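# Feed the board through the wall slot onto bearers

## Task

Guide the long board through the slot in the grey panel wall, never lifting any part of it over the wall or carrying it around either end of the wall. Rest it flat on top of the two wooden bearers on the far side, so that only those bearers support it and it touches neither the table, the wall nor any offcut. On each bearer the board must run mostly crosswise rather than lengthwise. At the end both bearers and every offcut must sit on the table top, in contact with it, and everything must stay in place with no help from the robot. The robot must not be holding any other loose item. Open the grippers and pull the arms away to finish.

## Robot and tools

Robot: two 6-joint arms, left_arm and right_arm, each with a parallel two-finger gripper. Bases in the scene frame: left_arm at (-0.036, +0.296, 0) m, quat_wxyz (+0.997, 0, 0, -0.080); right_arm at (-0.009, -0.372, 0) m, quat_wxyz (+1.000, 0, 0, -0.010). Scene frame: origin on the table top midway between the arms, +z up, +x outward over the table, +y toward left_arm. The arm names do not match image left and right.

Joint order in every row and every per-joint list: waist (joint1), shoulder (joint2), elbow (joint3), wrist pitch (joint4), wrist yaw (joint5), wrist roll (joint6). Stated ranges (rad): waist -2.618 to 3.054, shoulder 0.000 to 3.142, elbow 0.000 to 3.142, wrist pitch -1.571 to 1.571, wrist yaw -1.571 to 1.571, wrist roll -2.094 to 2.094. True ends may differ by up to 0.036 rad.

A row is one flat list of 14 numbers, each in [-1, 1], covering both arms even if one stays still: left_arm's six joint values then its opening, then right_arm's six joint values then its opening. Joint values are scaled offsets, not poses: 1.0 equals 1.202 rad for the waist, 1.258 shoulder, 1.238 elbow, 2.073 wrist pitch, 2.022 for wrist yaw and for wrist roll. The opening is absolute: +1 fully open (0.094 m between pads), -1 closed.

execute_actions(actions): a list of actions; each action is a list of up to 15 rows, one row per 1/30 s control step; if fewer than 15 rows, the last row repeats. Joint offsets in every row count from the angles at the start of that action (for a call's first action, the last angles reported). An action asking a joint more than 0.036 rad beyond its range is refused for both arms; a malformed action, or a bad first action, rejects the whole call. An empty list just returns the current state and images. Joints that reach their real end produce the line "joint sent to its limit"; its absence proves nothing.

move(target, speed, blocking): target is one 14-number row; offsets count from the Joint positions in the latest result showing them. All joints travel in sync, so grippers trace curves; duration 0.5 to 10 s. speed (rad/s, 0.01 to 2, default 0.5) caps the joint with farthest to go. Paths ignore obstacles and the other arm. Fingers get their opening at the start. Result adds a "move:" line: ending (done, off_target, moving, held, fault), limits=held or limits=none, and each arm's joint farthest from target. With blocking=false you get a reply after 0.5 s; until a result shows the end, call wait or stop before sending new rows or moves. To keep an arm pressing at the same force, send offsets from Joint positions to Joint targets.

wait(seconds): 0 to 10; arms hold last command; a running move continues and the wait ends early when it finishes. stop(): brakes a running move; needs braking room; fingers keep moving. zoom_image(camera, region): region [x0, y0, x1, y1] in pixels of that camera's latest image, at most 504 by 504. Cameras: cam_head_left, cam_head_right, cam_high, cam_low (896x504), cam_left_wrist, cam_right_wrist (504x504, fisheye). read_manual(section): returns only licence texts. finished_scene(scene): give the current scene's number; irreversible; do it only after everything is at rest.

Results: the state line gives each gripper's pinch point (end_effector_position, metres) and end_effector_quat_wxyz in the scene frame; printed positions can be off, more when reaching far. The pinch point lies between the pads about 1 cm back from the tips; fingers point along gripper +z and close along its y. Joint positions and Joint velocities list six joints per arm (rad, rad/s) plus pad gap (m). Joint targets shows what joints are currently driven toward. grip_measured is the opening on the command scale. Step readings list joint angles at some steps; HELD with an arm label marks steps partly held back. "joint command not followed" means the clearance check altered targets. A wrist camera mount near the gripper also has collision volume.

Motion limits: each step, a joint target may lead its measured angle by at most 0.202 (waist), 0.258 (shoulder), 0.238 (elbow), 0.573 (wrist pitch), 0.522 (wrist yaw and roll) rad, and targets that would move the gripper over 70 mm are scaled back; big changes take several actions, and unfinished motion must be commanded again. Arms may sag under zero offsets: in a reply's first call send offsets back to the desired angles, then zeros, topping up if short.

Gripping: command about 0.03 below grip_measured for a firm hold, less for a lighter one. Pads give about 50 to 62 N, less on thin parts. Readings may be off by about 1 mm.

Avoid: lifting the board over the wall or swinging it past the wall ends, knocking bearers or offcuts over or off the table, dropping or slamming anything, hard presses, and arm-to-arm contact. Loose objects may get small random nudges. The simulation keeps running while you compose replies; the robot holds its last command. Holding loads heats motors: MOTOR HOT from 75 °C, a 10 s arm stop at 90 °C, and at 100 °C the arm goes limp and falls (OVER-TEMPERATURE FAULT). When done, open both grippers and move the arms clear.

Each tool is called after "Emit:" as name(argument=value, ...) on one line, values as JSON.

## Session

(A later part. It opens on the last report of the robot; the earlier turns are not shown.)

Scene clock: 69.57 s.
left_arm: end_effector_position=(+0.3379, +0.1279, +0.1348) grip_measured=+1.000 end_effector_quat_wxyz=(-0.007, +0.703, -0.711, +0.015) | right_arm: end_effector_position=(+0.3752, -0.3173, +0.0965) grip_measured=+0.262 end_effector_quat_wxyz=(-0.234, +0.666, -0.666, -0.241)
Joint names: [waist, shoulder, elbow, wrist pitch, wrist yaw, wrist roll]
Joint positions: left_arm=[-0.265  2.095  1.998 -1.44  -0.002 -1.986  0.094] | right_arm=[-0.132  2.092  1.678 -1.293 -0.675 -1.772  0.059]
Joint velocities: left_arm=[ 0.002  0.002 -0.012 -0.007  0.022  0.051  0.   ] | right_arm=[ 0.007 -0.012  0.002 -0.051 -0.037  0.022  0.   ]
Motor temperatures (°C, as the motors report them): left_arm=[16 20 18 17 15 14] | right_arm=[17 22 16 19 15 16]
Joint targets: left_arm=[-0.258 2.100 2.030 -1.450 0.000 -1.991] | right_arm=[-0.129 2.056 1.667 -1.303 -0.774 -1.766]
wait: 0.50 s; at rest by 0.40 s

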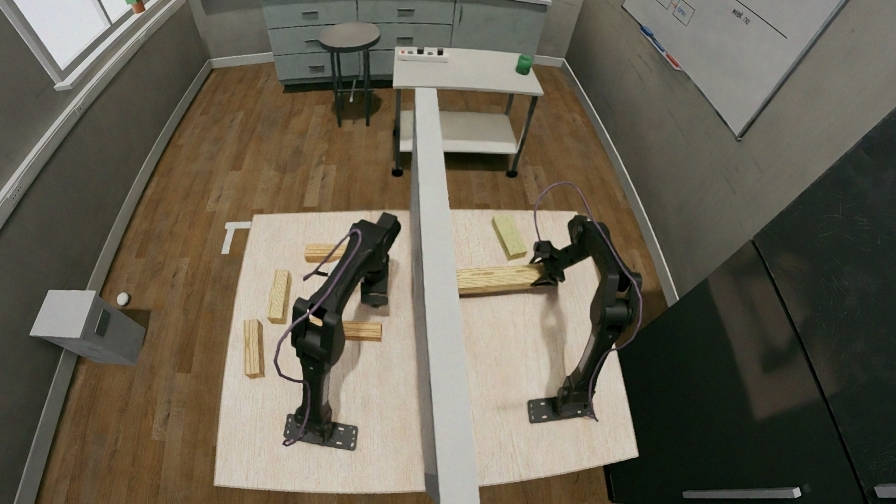

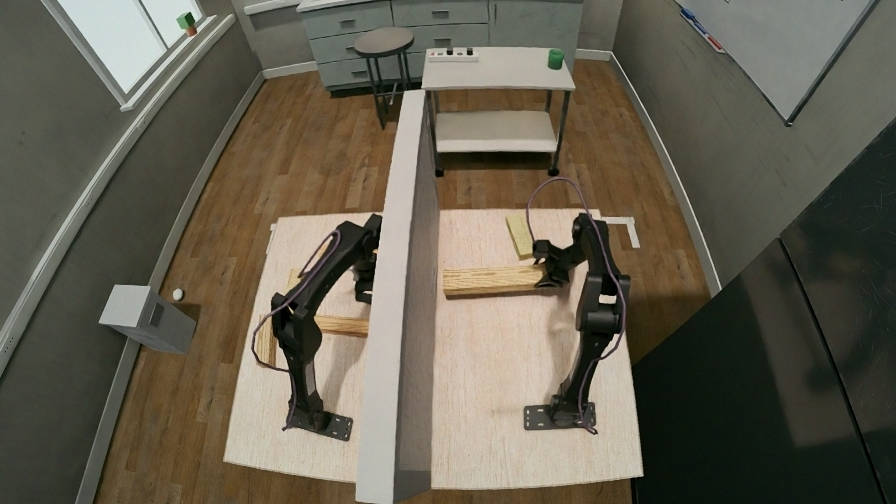

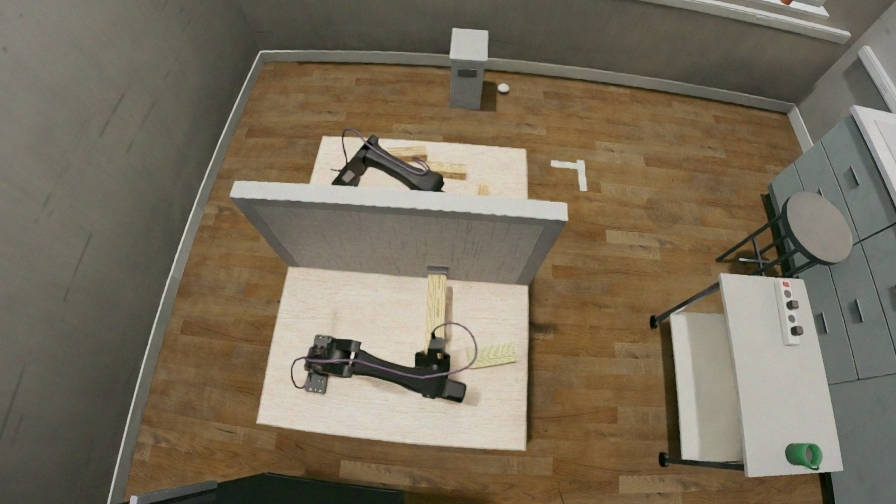

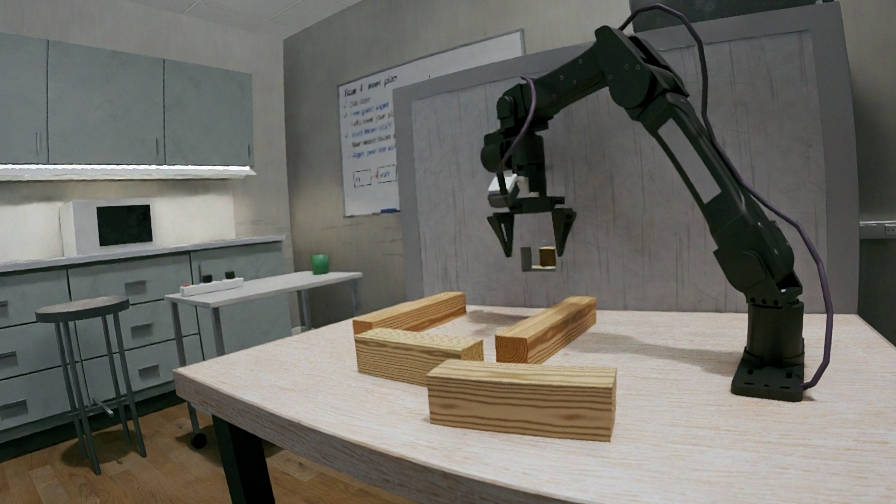

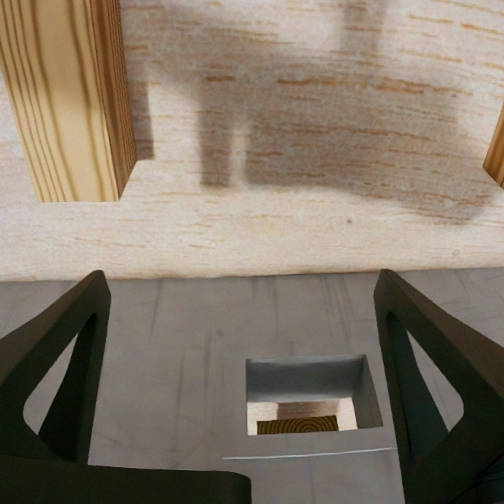

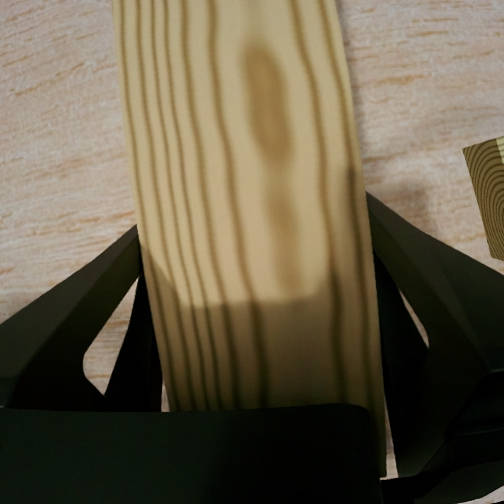

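Emit:
execute_actions(actions=[[[0.0058,0.004,0.0258,-0.0048,0.001,-0.0025,1, 0.0051,-0.0299,-0.0101,-0.0032,-0.0492,0.0051,0.15],
[0.0058,0.004,0.0258,-0.0048,0.001,-0.0025,1, 0.0077,-0.0313,-0.0113,-0.0015,-0.0495,0.0073,0.15],
[0.0058,0.004,0.0258,-0.0048,0.001,-0.0025,1, 0.0103,-0.0326,-0.0125,0.0001,-0.0497,0.0094,0.15],
[0.0058,0.004,0.0258,-0.0048,0.001,-0.0025,1, 0.0129,-0.0339,-0.0136,0.0018,-0.0499,0.0116,0.15],
[0.0058,0.004,0.0258,-0.0048,0.001,-0.0025,1, 0.0155,-0.0352,-0.0148,0.0034,-0.0501,0.0137,0.15],
[0.0058,0.004,0.0258,-0.0048,0.001,-0.0025,1, 0.0181,-0.0366,-0.0160,0.0050,-0.0504,0.0158,0.15],
[0.0058,0.004,0.0258,-0.0048,0.001,-0.0025,1, 0.0207,-0.0379,-0.0172,0.0067,-0.0506,0.0180,0.15],
[0.0058,0.004,0.0258,-0.0048,0.001,-0.0025,1, 0.0234,-0.0392,-0.0184,0.0083,-0.0508,0.0201,0.15],
[0.0058,0.004,0.0258,-0.0048,0.001,-0.0025,1, 0.0260,-0.0405,-0.0196,0.0100,-0.0510,0.0223,0.15],
[0.0058,0.004,0.0258,-0.0048,0.001,-0.0025,1, 0.0286,-0.0419,-0.0208,0.0116,-0.0513,0.0244,0.15],
[0.0058,0.004,0.0258,-0.0048,0.001,-0.0025,1, 0.0312,-0.0432,-0.0220,0.0132,-0.0515,0.0265,0.15],
[0.0058,0.004,0.0258,-0.0048,0.001,-0.0025,1, 0.0338,-0.0445,-0.0231,0.0149,-0.0517,0.0287,0.15],
[0.0058,0.004,0.0258,-0.0048,0.001,-0.0025,1, 0.0364,-0.0459,-0.0243,0.0165,-0.0520,0.0308,0.15],
[0.0058,0.004,0.0258,-0.0048,0.001,-0.0025,1, 0.0390,-0.0472,-0.0255,0.0182,-0.0522,0.0330,0.15],
[0.0058,0.004,0.0258,-0.0048,0.001,-0.0025,1, 0.0416,-0.0485,-0.0267,0.0198,-0.0524,0.0351,0.15]]])

Emit:
wait(seconds=0.5)

Emit:
zoom_image(camera="cam_low", region=[480, 210, 600, 320])

Scene clock: 71.33 s.
left_arm: end_effector_position=(+0.3379, +0.1279, +0.1348) grip_measured=+1.000 end_effector_quat_wxyz=(-0.007, +0.703, -0.711, +0.015) | right_arm: end_effector_position=(+0.3756, -0.3033, +0.0984) grip_measured=+0.262 end_effector_quat_wxyz=(-0.235, +0.667, -0.666, -0.239)
Joint names: [waist, shoulder, elbow, wrist pitch, wrist yaw, wrist roll]
Joint positions: left_arm=[-0.265  2.095  1.998 -1.44  -0.002 -1.986  0.094] | right_arm=[-0.095  2.073  1.659 -1.259 -0.677 -1.725  0.059]
Joint velocities: left_arm=[ 0.007 -0.027  0.002 -0.022  0.037 -0.037  0.   ] | right_arm=[ 0.11  -0.061 -0.037  0.066 -0.051  0.095 -0.   ]
Motor temperatures (°C, as the motors report them): left_arm=[16 20 18 17 15 14] | right_arm=[17 23 16 19 15 16]
Joint targets: left_arm=[-0.258 2.100 2.030 -1.450 0.000 -1.991] | right_arm=[-0.082 2.031 1.645 -1.252 -0.780 -1.701]
Step readings (joint positions):
0: left_arm=[-0.265 2.095 1.998 -1.440 -0.002 -1.986] | right_arm=[-0.132 2.092 1.678 -1.292 -0.675 -1.772]
1: left_arm=[-0.265 2.095 1.998 -1.440 -0.002 -1.986] | right_arm=[-0.132 2.092 1.678 -1.292 -0.675 -1.772]
2: left_arm=[-0.265 2.095 1.998 -1.440 -0.002 -1.986] | right_arm=[-0.132 2.092 1.678 -1.292 -0.675 -1.770]
4: left_arm=[-0.265 2.095 1.998 -1.440 -0.002 -1.986] | right_arm=[-0.131 2.092 1.678 -1.289 -0.675 -1.765]
8: left_arm=[-0.265 2.095 1.998 -1.440 -0.002 -1.986] | right_arm=[-0.122 2.091 1.676 -1.276 -0.675 -1.752]
15: Joint positions above

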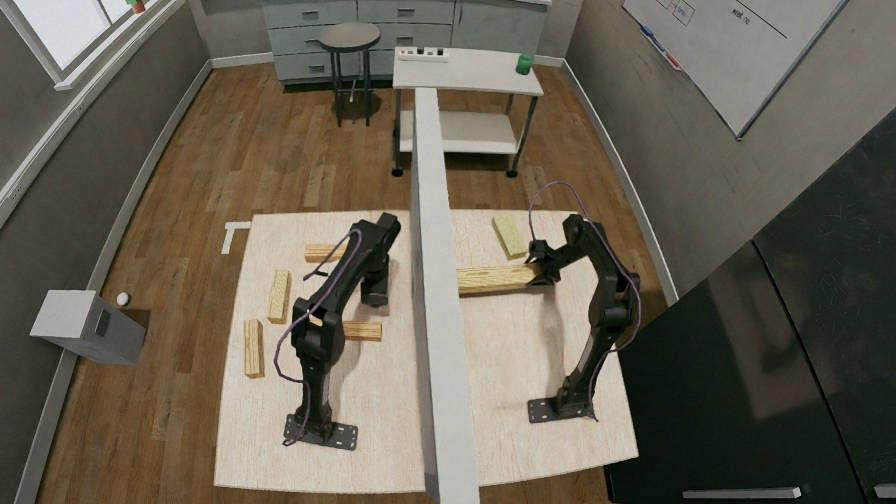

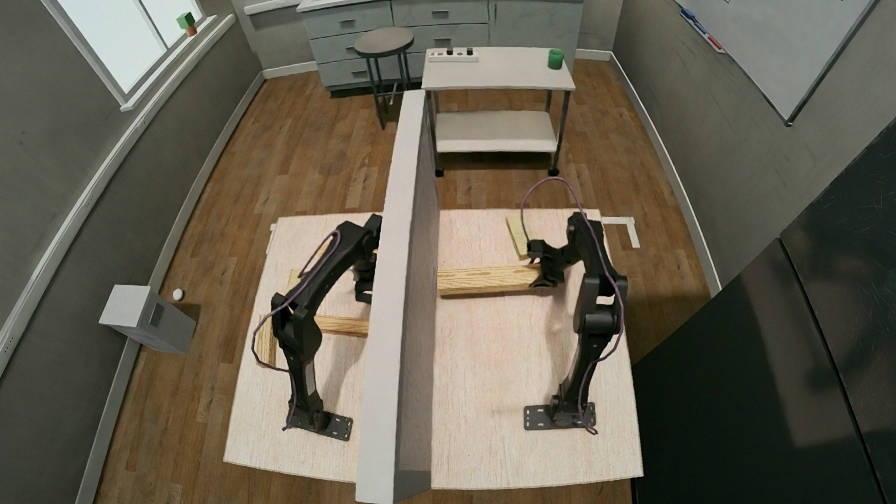

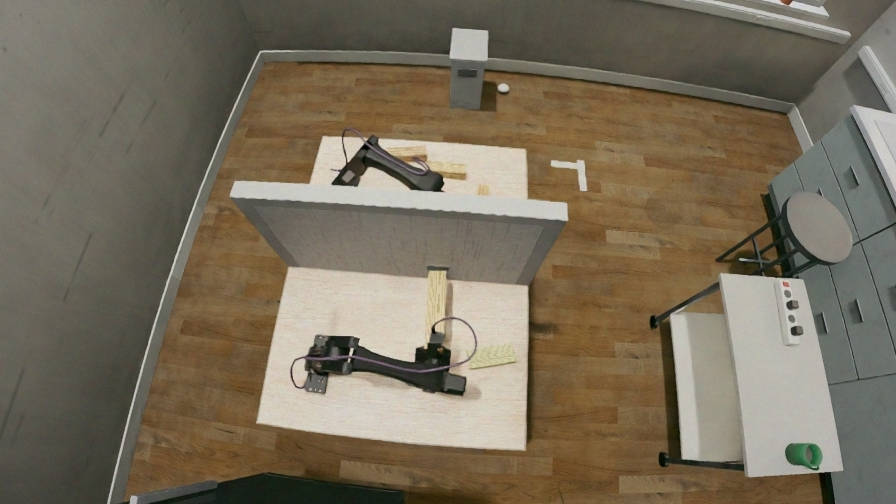

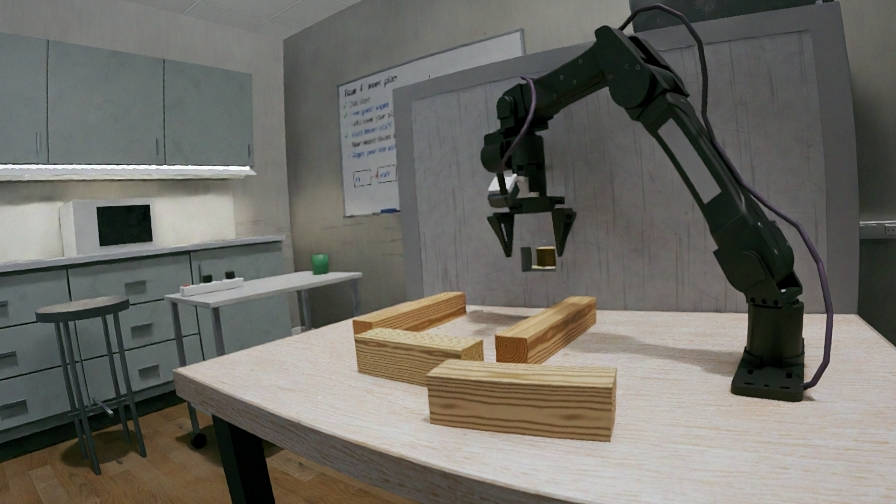

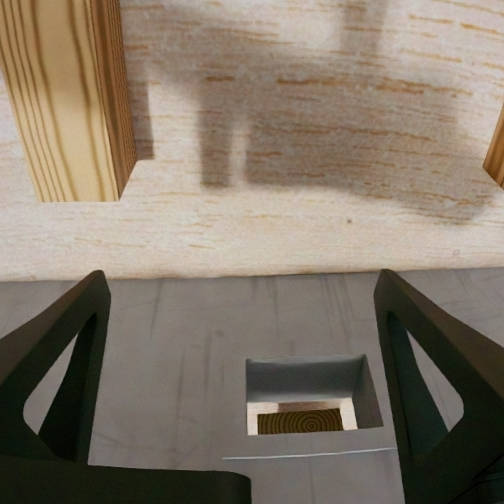

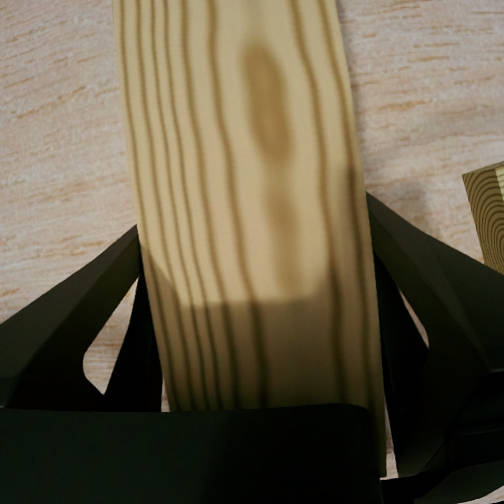

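Scene clock: 71.83 s.
left_arm: end_effector_position=(+0.3379, +0.1279, +0.1348) grip_measured=+1.000 end_effector_quat_wxyz=(-0.007, +0.703, -0.711, +0.015) | right_arm: end_effector_position=(+0.3772, -0.3003, +0.0992) grip_measured=+0.262 end_effector_quat_wxyz=(-0.237, +0.665, -0.667, -0.238)
Joint names: [waist, shoulder, elbow, wrist pitch, wrist yaw, wrist roll]
Joint positions: left_arm=[-0.265  2.095  1.998 -1.44  -0.002 -1.986  0.094] | right_arm=[-0.088  2.069  1.656 -1.247 -0.68  -1.708  0.059]
Joint velocities: left_arm=[ 0.007 -0.002 -0.007  0.007 -0.037  0.022  0.   ] | right_arm=[ 0.002 -0.002 -0.027 -0.007  0.037  0.007  0.   ]
Motor temperatures (°C, as the motors report them): left_arm=[16 20 18 17 15 14] | right_arm=[17 23 16 18 15 16]
Joint targets: left_arm=[-0.258 2.100 2.030 -1.450 0.000 -1.991] | right_arm=[-0.082 2.031 1.645 -1.252 -0.781 -1.701]
wait: 0.50 s; at rest by 0.47 s

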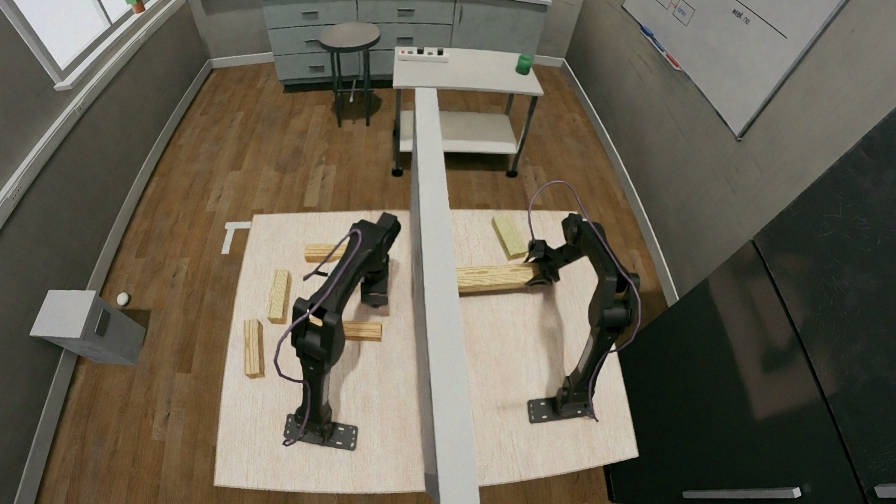

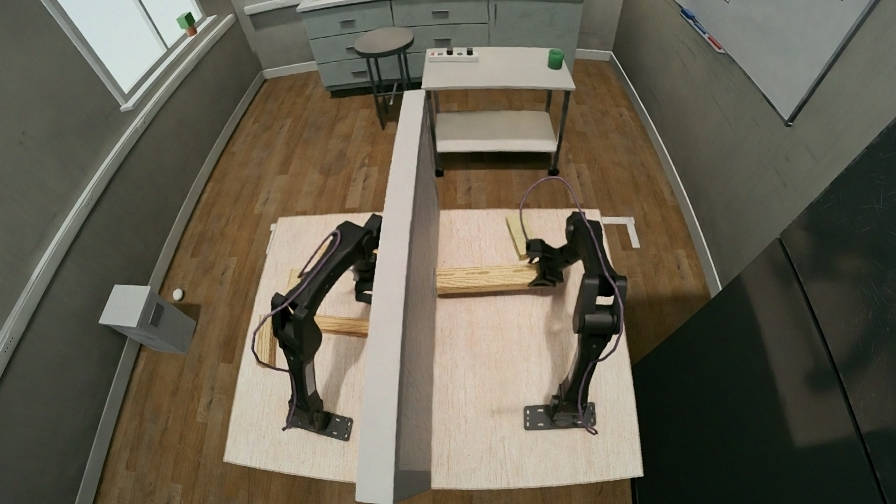

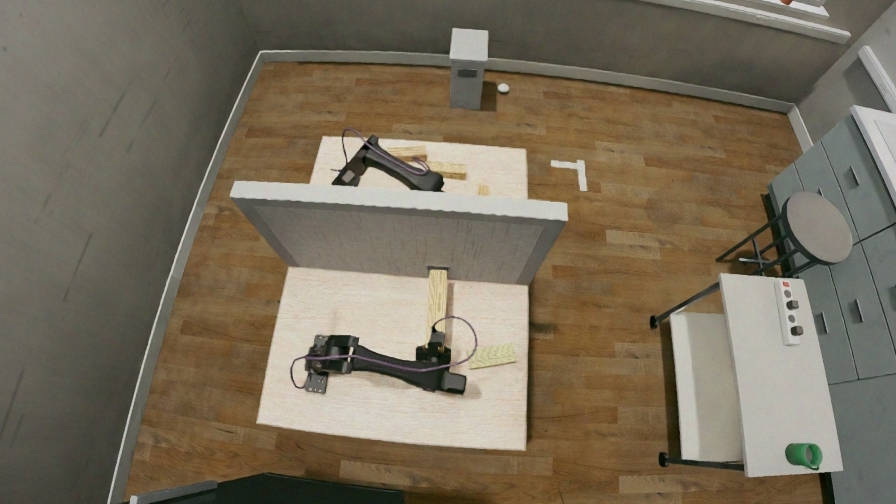

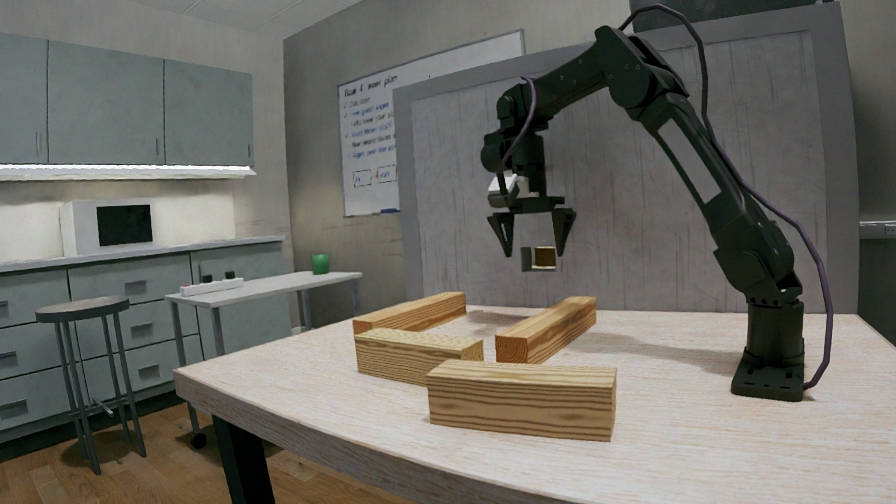

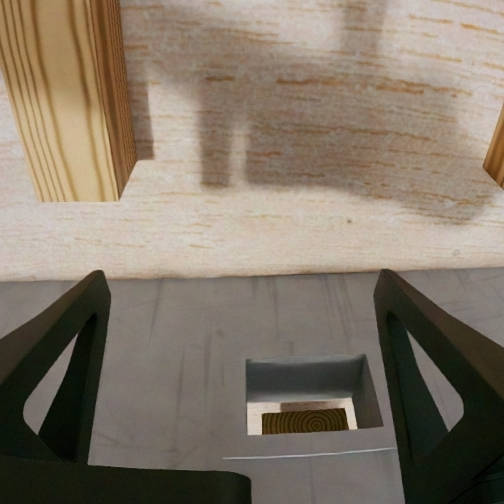

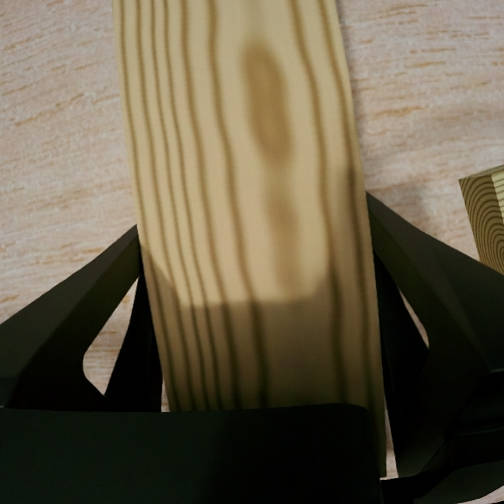

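Region (480, 210, 600, 320) of cam_low's 896x504 image, scaled by 4.200, with more detail than that image has; it fills the top 462 rows of this view, and the rest is white.

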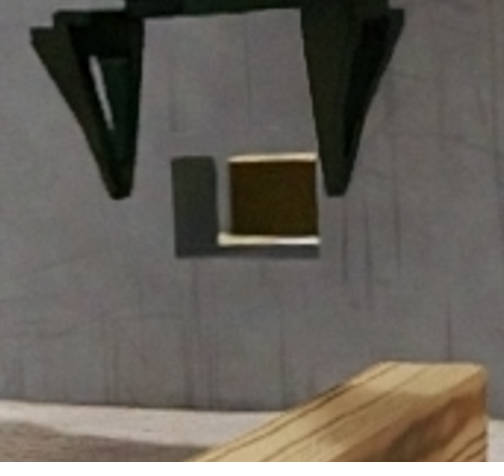

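Emit:
execute_actions(actions=[[[0.0058,0.004,0.0258,-0.0048,0.001,-0.0025,1, 0.0109,-0.0323,-0.0119,0.0031,-0.0502,0.0101,0.15],
[0.0058,0.004,0.0258,-0.0048,0.001,-0.0025,1, 0.0168,-0.0343,-0.0150,0.0086,-0.0505,0.0167,0.15],
[0.0058,0.004,0.0258,-0.0048,0.001,-0.0025,1, 0.0226,-0.0364,-0.0180,0.0124,-0.0507,0.0212,0.15],
[0.0058,0.004,0.0258,-0.0048,0.001,-0.0025,1, 0.0285,-0.0385,-0.0211,0.0160,-0.0509,0.0256,0.15],
[0.0058,0.004,0.0258,-0.0048,0.001,-0.0025,1, 0.0344,-0.0405,-0.0241,0.0197,-0.0511,0.0300,0.15],
[0.0058,0.004,0.0258,-0.0048,0.001,-0.0025,1, 0.0403,-0.0426,-0.0271,0.0234,-0.0514,0.0344,0.15],
[0.0058,0.004,0.0258,-0.0048,0.001,-0.0025,1, 0.0462,-0.0447,-0.0302,0.0271,-0.0516,0.0388,0.15],
[0.0058,0.004,0.0258,-0.0048,0.001,-0.0025,1, 0.0520,-0.0467,-0.0332,0.0308,-0.0518,0.0432,0.15],
[0.0058,0.004,0.0258,-0.0048,0.001,-0.0025,1, 0.0579,-0.0488,-0.0363,0.0345,-0.0520,0.0476,0.15],
[0.0058,0.004,0.0258,-0.0048,0.001,-0.0025,1, 0.0638,-0.0509,-0.0393,0.0382,-0.0523,0.0520,0.15],
[0.0058,0.004,0.0258,-0.0048,0.001,-0.0025,1, 0.0697,-0.0529,-0.0423,0.0418,-0.0525,0.0565,0.15],
[0.0058,0.004,0.0258,-0.0048,0.001,-0.0025,1, 0.0756,-0.0550,-0.0454,0.0455,-0.0527,0.0609,0.15],
[0.0058,0.004,0.0258,-0.0048,0.001,-0.0025,1, 0.0814,-0.0571,-0.0484,0.0492,-0.0529,0.0653,0.15],
[0.0058,0.004,0.0258,-0.0048,0.001,-0.0025,1, 0.0873,-0.0591,-0.0515,0.0529,-0.0532,0.0697,0.15],
[0.0058,0.004,0.0258,-0.0048,0.001,-0.0025,1, 0.0932,-0.0612,-0.0545,0.0529,-0.0534,0.0697,0.15]]])

Emit:
wait(seconds=0.5)

Emit:
zoom_image(camera="cam_low", region=[480, 210, 600, 320])

Scene clock: 73.17 s.
left_arm: end_effector_position=(+0.3379, +0.1279, +0.1348) grip_measured=+1.000 end_effector_quat_wxyz=(-0.007, +0.704, -0.710, +0.015) | right_arm: end_effector_position=(+0.3741, -0.2641, +0.0983) grip_measured=+0.262 end_effector_quat_wxyz=(-0.235, +0.668, -0.664, -0.239)
Joint names: [waist, shoulder, elbow, wrist pitch, wrist yaw, wrist roll]
Joint positions: left_arm=[-0.265  2.095  1.998 -1.44  -0.002 -1.987  0.094] | right_arm=[ 0.006  2.036  1.605 -1.162 -0.684 -1.601  0.059]
Joint velocities: left_arm=[-0.002  0.017 -0.007  0.081 -0.037  0.022  0.   ] | right_arm=[ 0.188 -0.076 -0.11   0.154 -0.007  0.168 -0.001]
Motor temperatures (°C, as the motors report them): left_arm=[16 20 18 17 15 14] | right_arm=[17 23 16 18 15 16]
Joint targets: left_arm=[-0.258 2.100 2.030 -1.450 0.000 -1.992] | right_arm=[0.024 1.992 1.589 -1.137 -0.788 -1.567]
Step readings (joint positions):
0: left_arm=[-0.265 2.095 1.998 -1.440 -0.002 -1.986] | right_arm=[-0.088 2.069 1.656 -1.247 -0.680 -1.707]
1: left_arm=[-0.265 2.095 1.998 -1.440 -0.002 -1.986] | right_arm=[-0.088 2.069 1.656 -1.246 -0.680 -1.705]
2: left_arm=[-0.265 2.095 1.998 -1.440 -0.002 -1.986] | right_arm=[-0.087 2.069 1.656 -1.243 -0.680 -1.701]
4: left_arm=[-0.265 2.095 1.998 -1.440 -0.002 -1.987] | right_arm=[-0.080 2.068 1.653 -1.231 -0.680 -1.688]
8: left_arm=[-0.265 2.095 1.998 -1.440 -0.002 -1.987] | right_arm=[-0.051 2.055 1.632 -1.205 -0.681 -1.658]
15: Joint positions above

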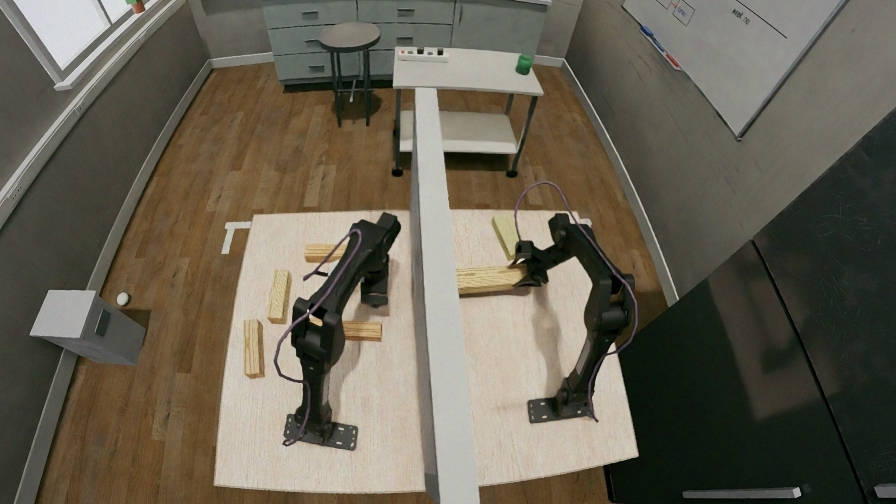

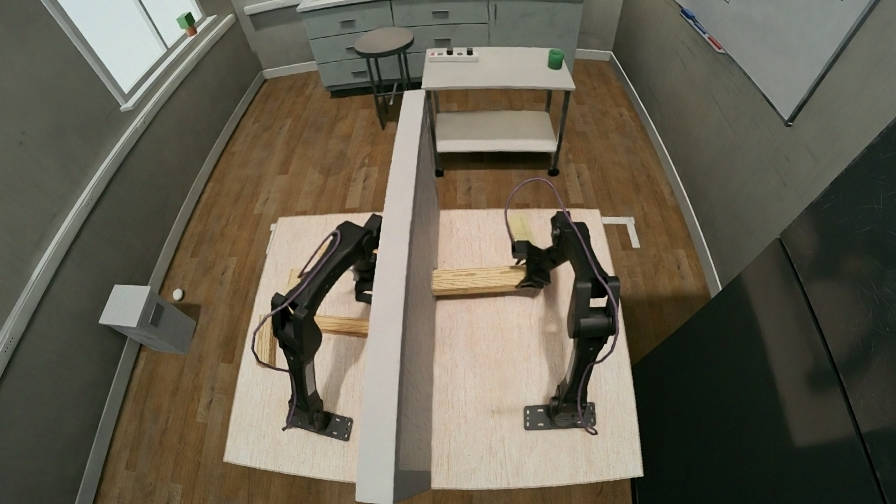

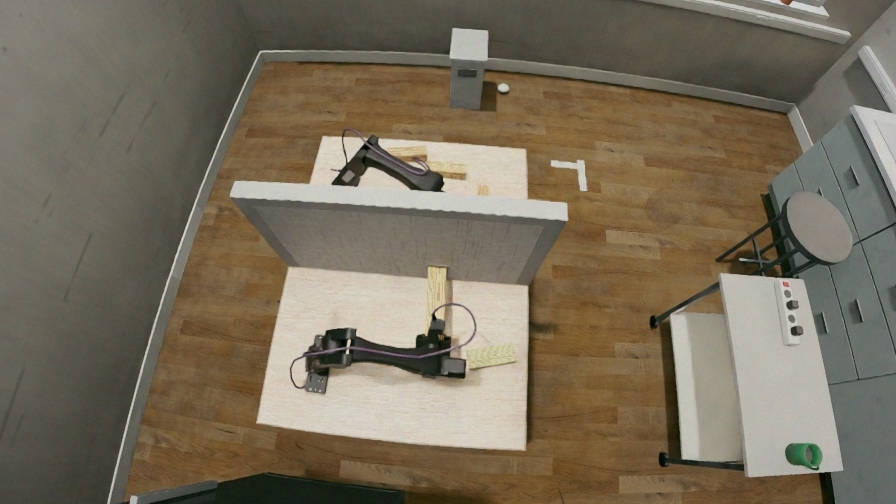

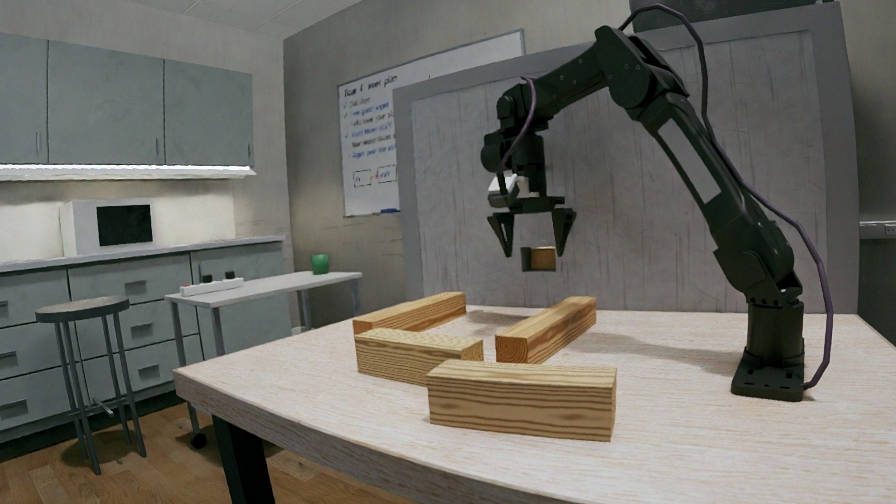

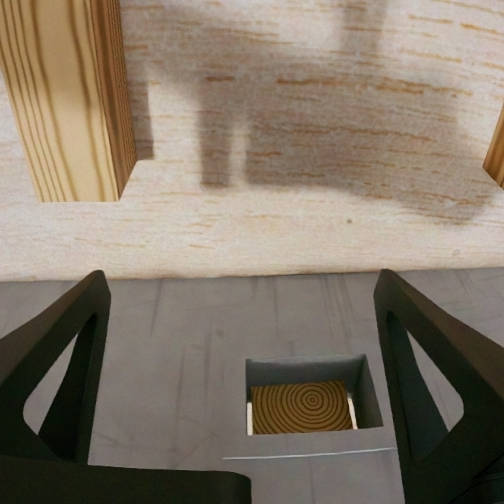

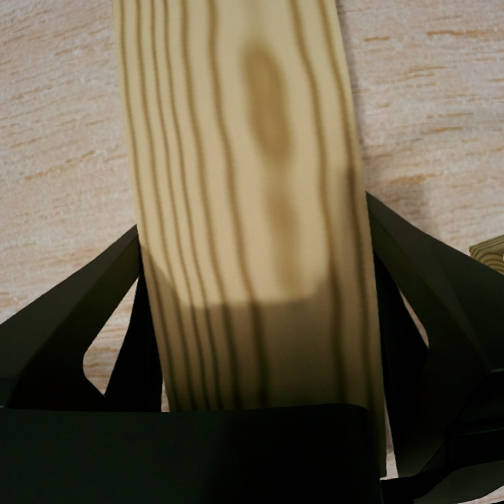

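Scene clock: 73.67 s.
left_arm: end_effector_position=(+0.3379, +0.1279, +0.1348) grip_measured=+1.000 end_effector_quat_wxyz=(-0.007, +0.704, -0.710, +0.015) | right_arm: end_effector_position=(+0.3750, -0.2575, +0.0990) grip_measured=+0.262 end_effector_quat_wxyz=(-0.238, +0.666, -0.665, -0.240)
Joint names: [waist, shoulder, elbow, wrist pitch, wrist yaw, wrist roll]
Joint positions: left_arm=[-0.265  2.095  1.998 -1.44  -0.002 -1.987  0.094] | right_arm=[ 0.021  2.031  1.599 -1.142 -0.689 -1.574  0.059]
Joint velocities: left_arm=[-0.002  0.002 -0.007 -0.007  0.022 -0.066  0.   ] | right_arm=[ 0.017  0.012 -0.017  0.051  0.037 -0.022 -0.   ]
Motor temperatures (°C, as the motors report them): left_arm=[16 20 18 17 15 14] | right_arm=[17 23 16 18 15 16]
Joint targets: left_arm=[-0.258 2.100 2.030 -1.450 0.000 -1.992] | right_arm=[0.024 1.992 1.589 -1.137 -0.788 -1.567]
wait: 0.50 s; no rest

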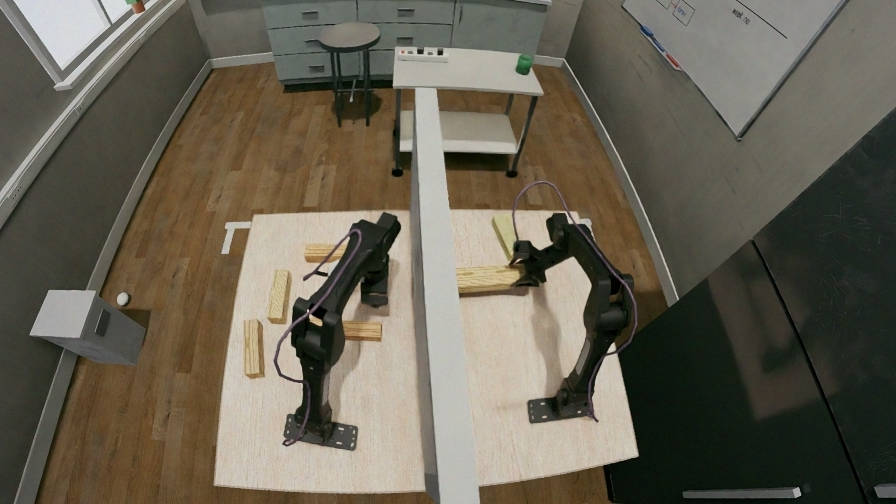

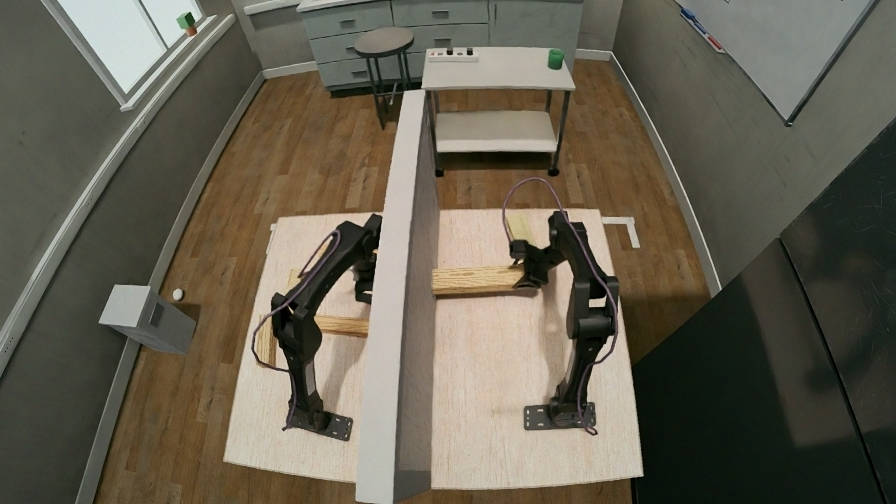

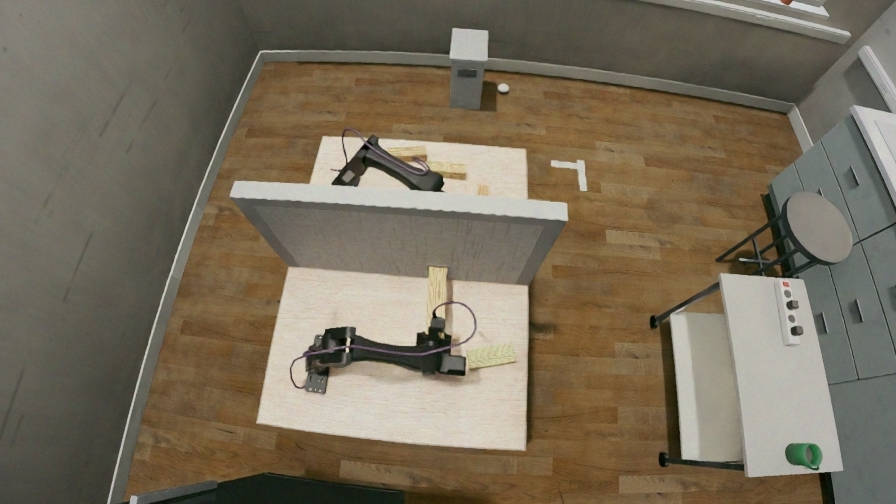

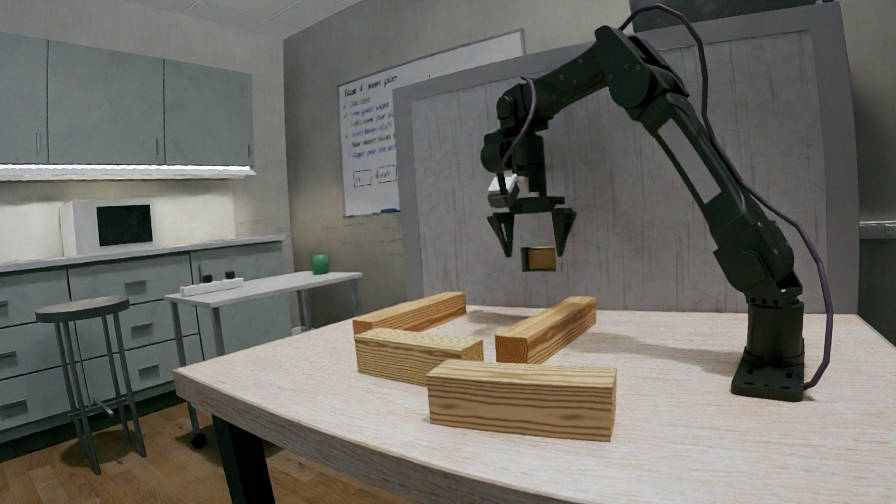

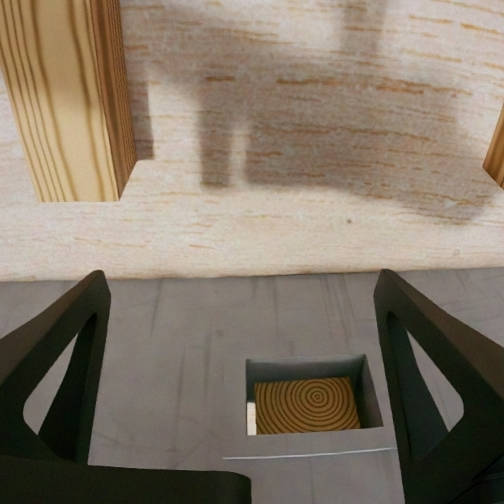

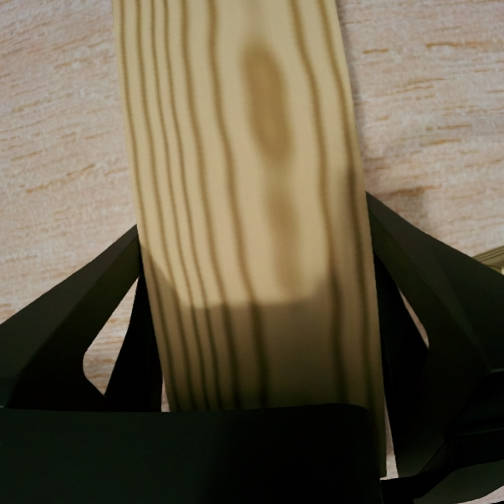

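Region (480, 210, 600, 320) of cam_low's 896x504 image, scaled by 4.200, with more detail than that image has; it fills the top 462 rows of this view, and the rest is white.

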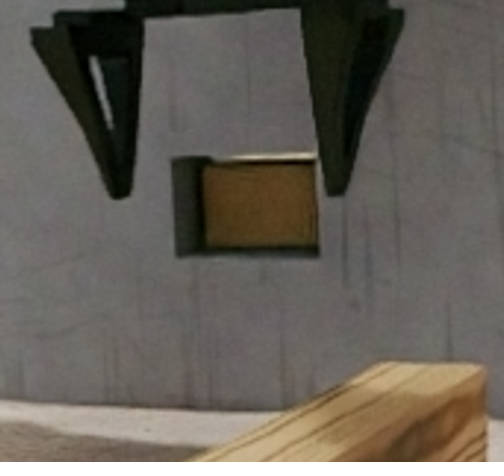

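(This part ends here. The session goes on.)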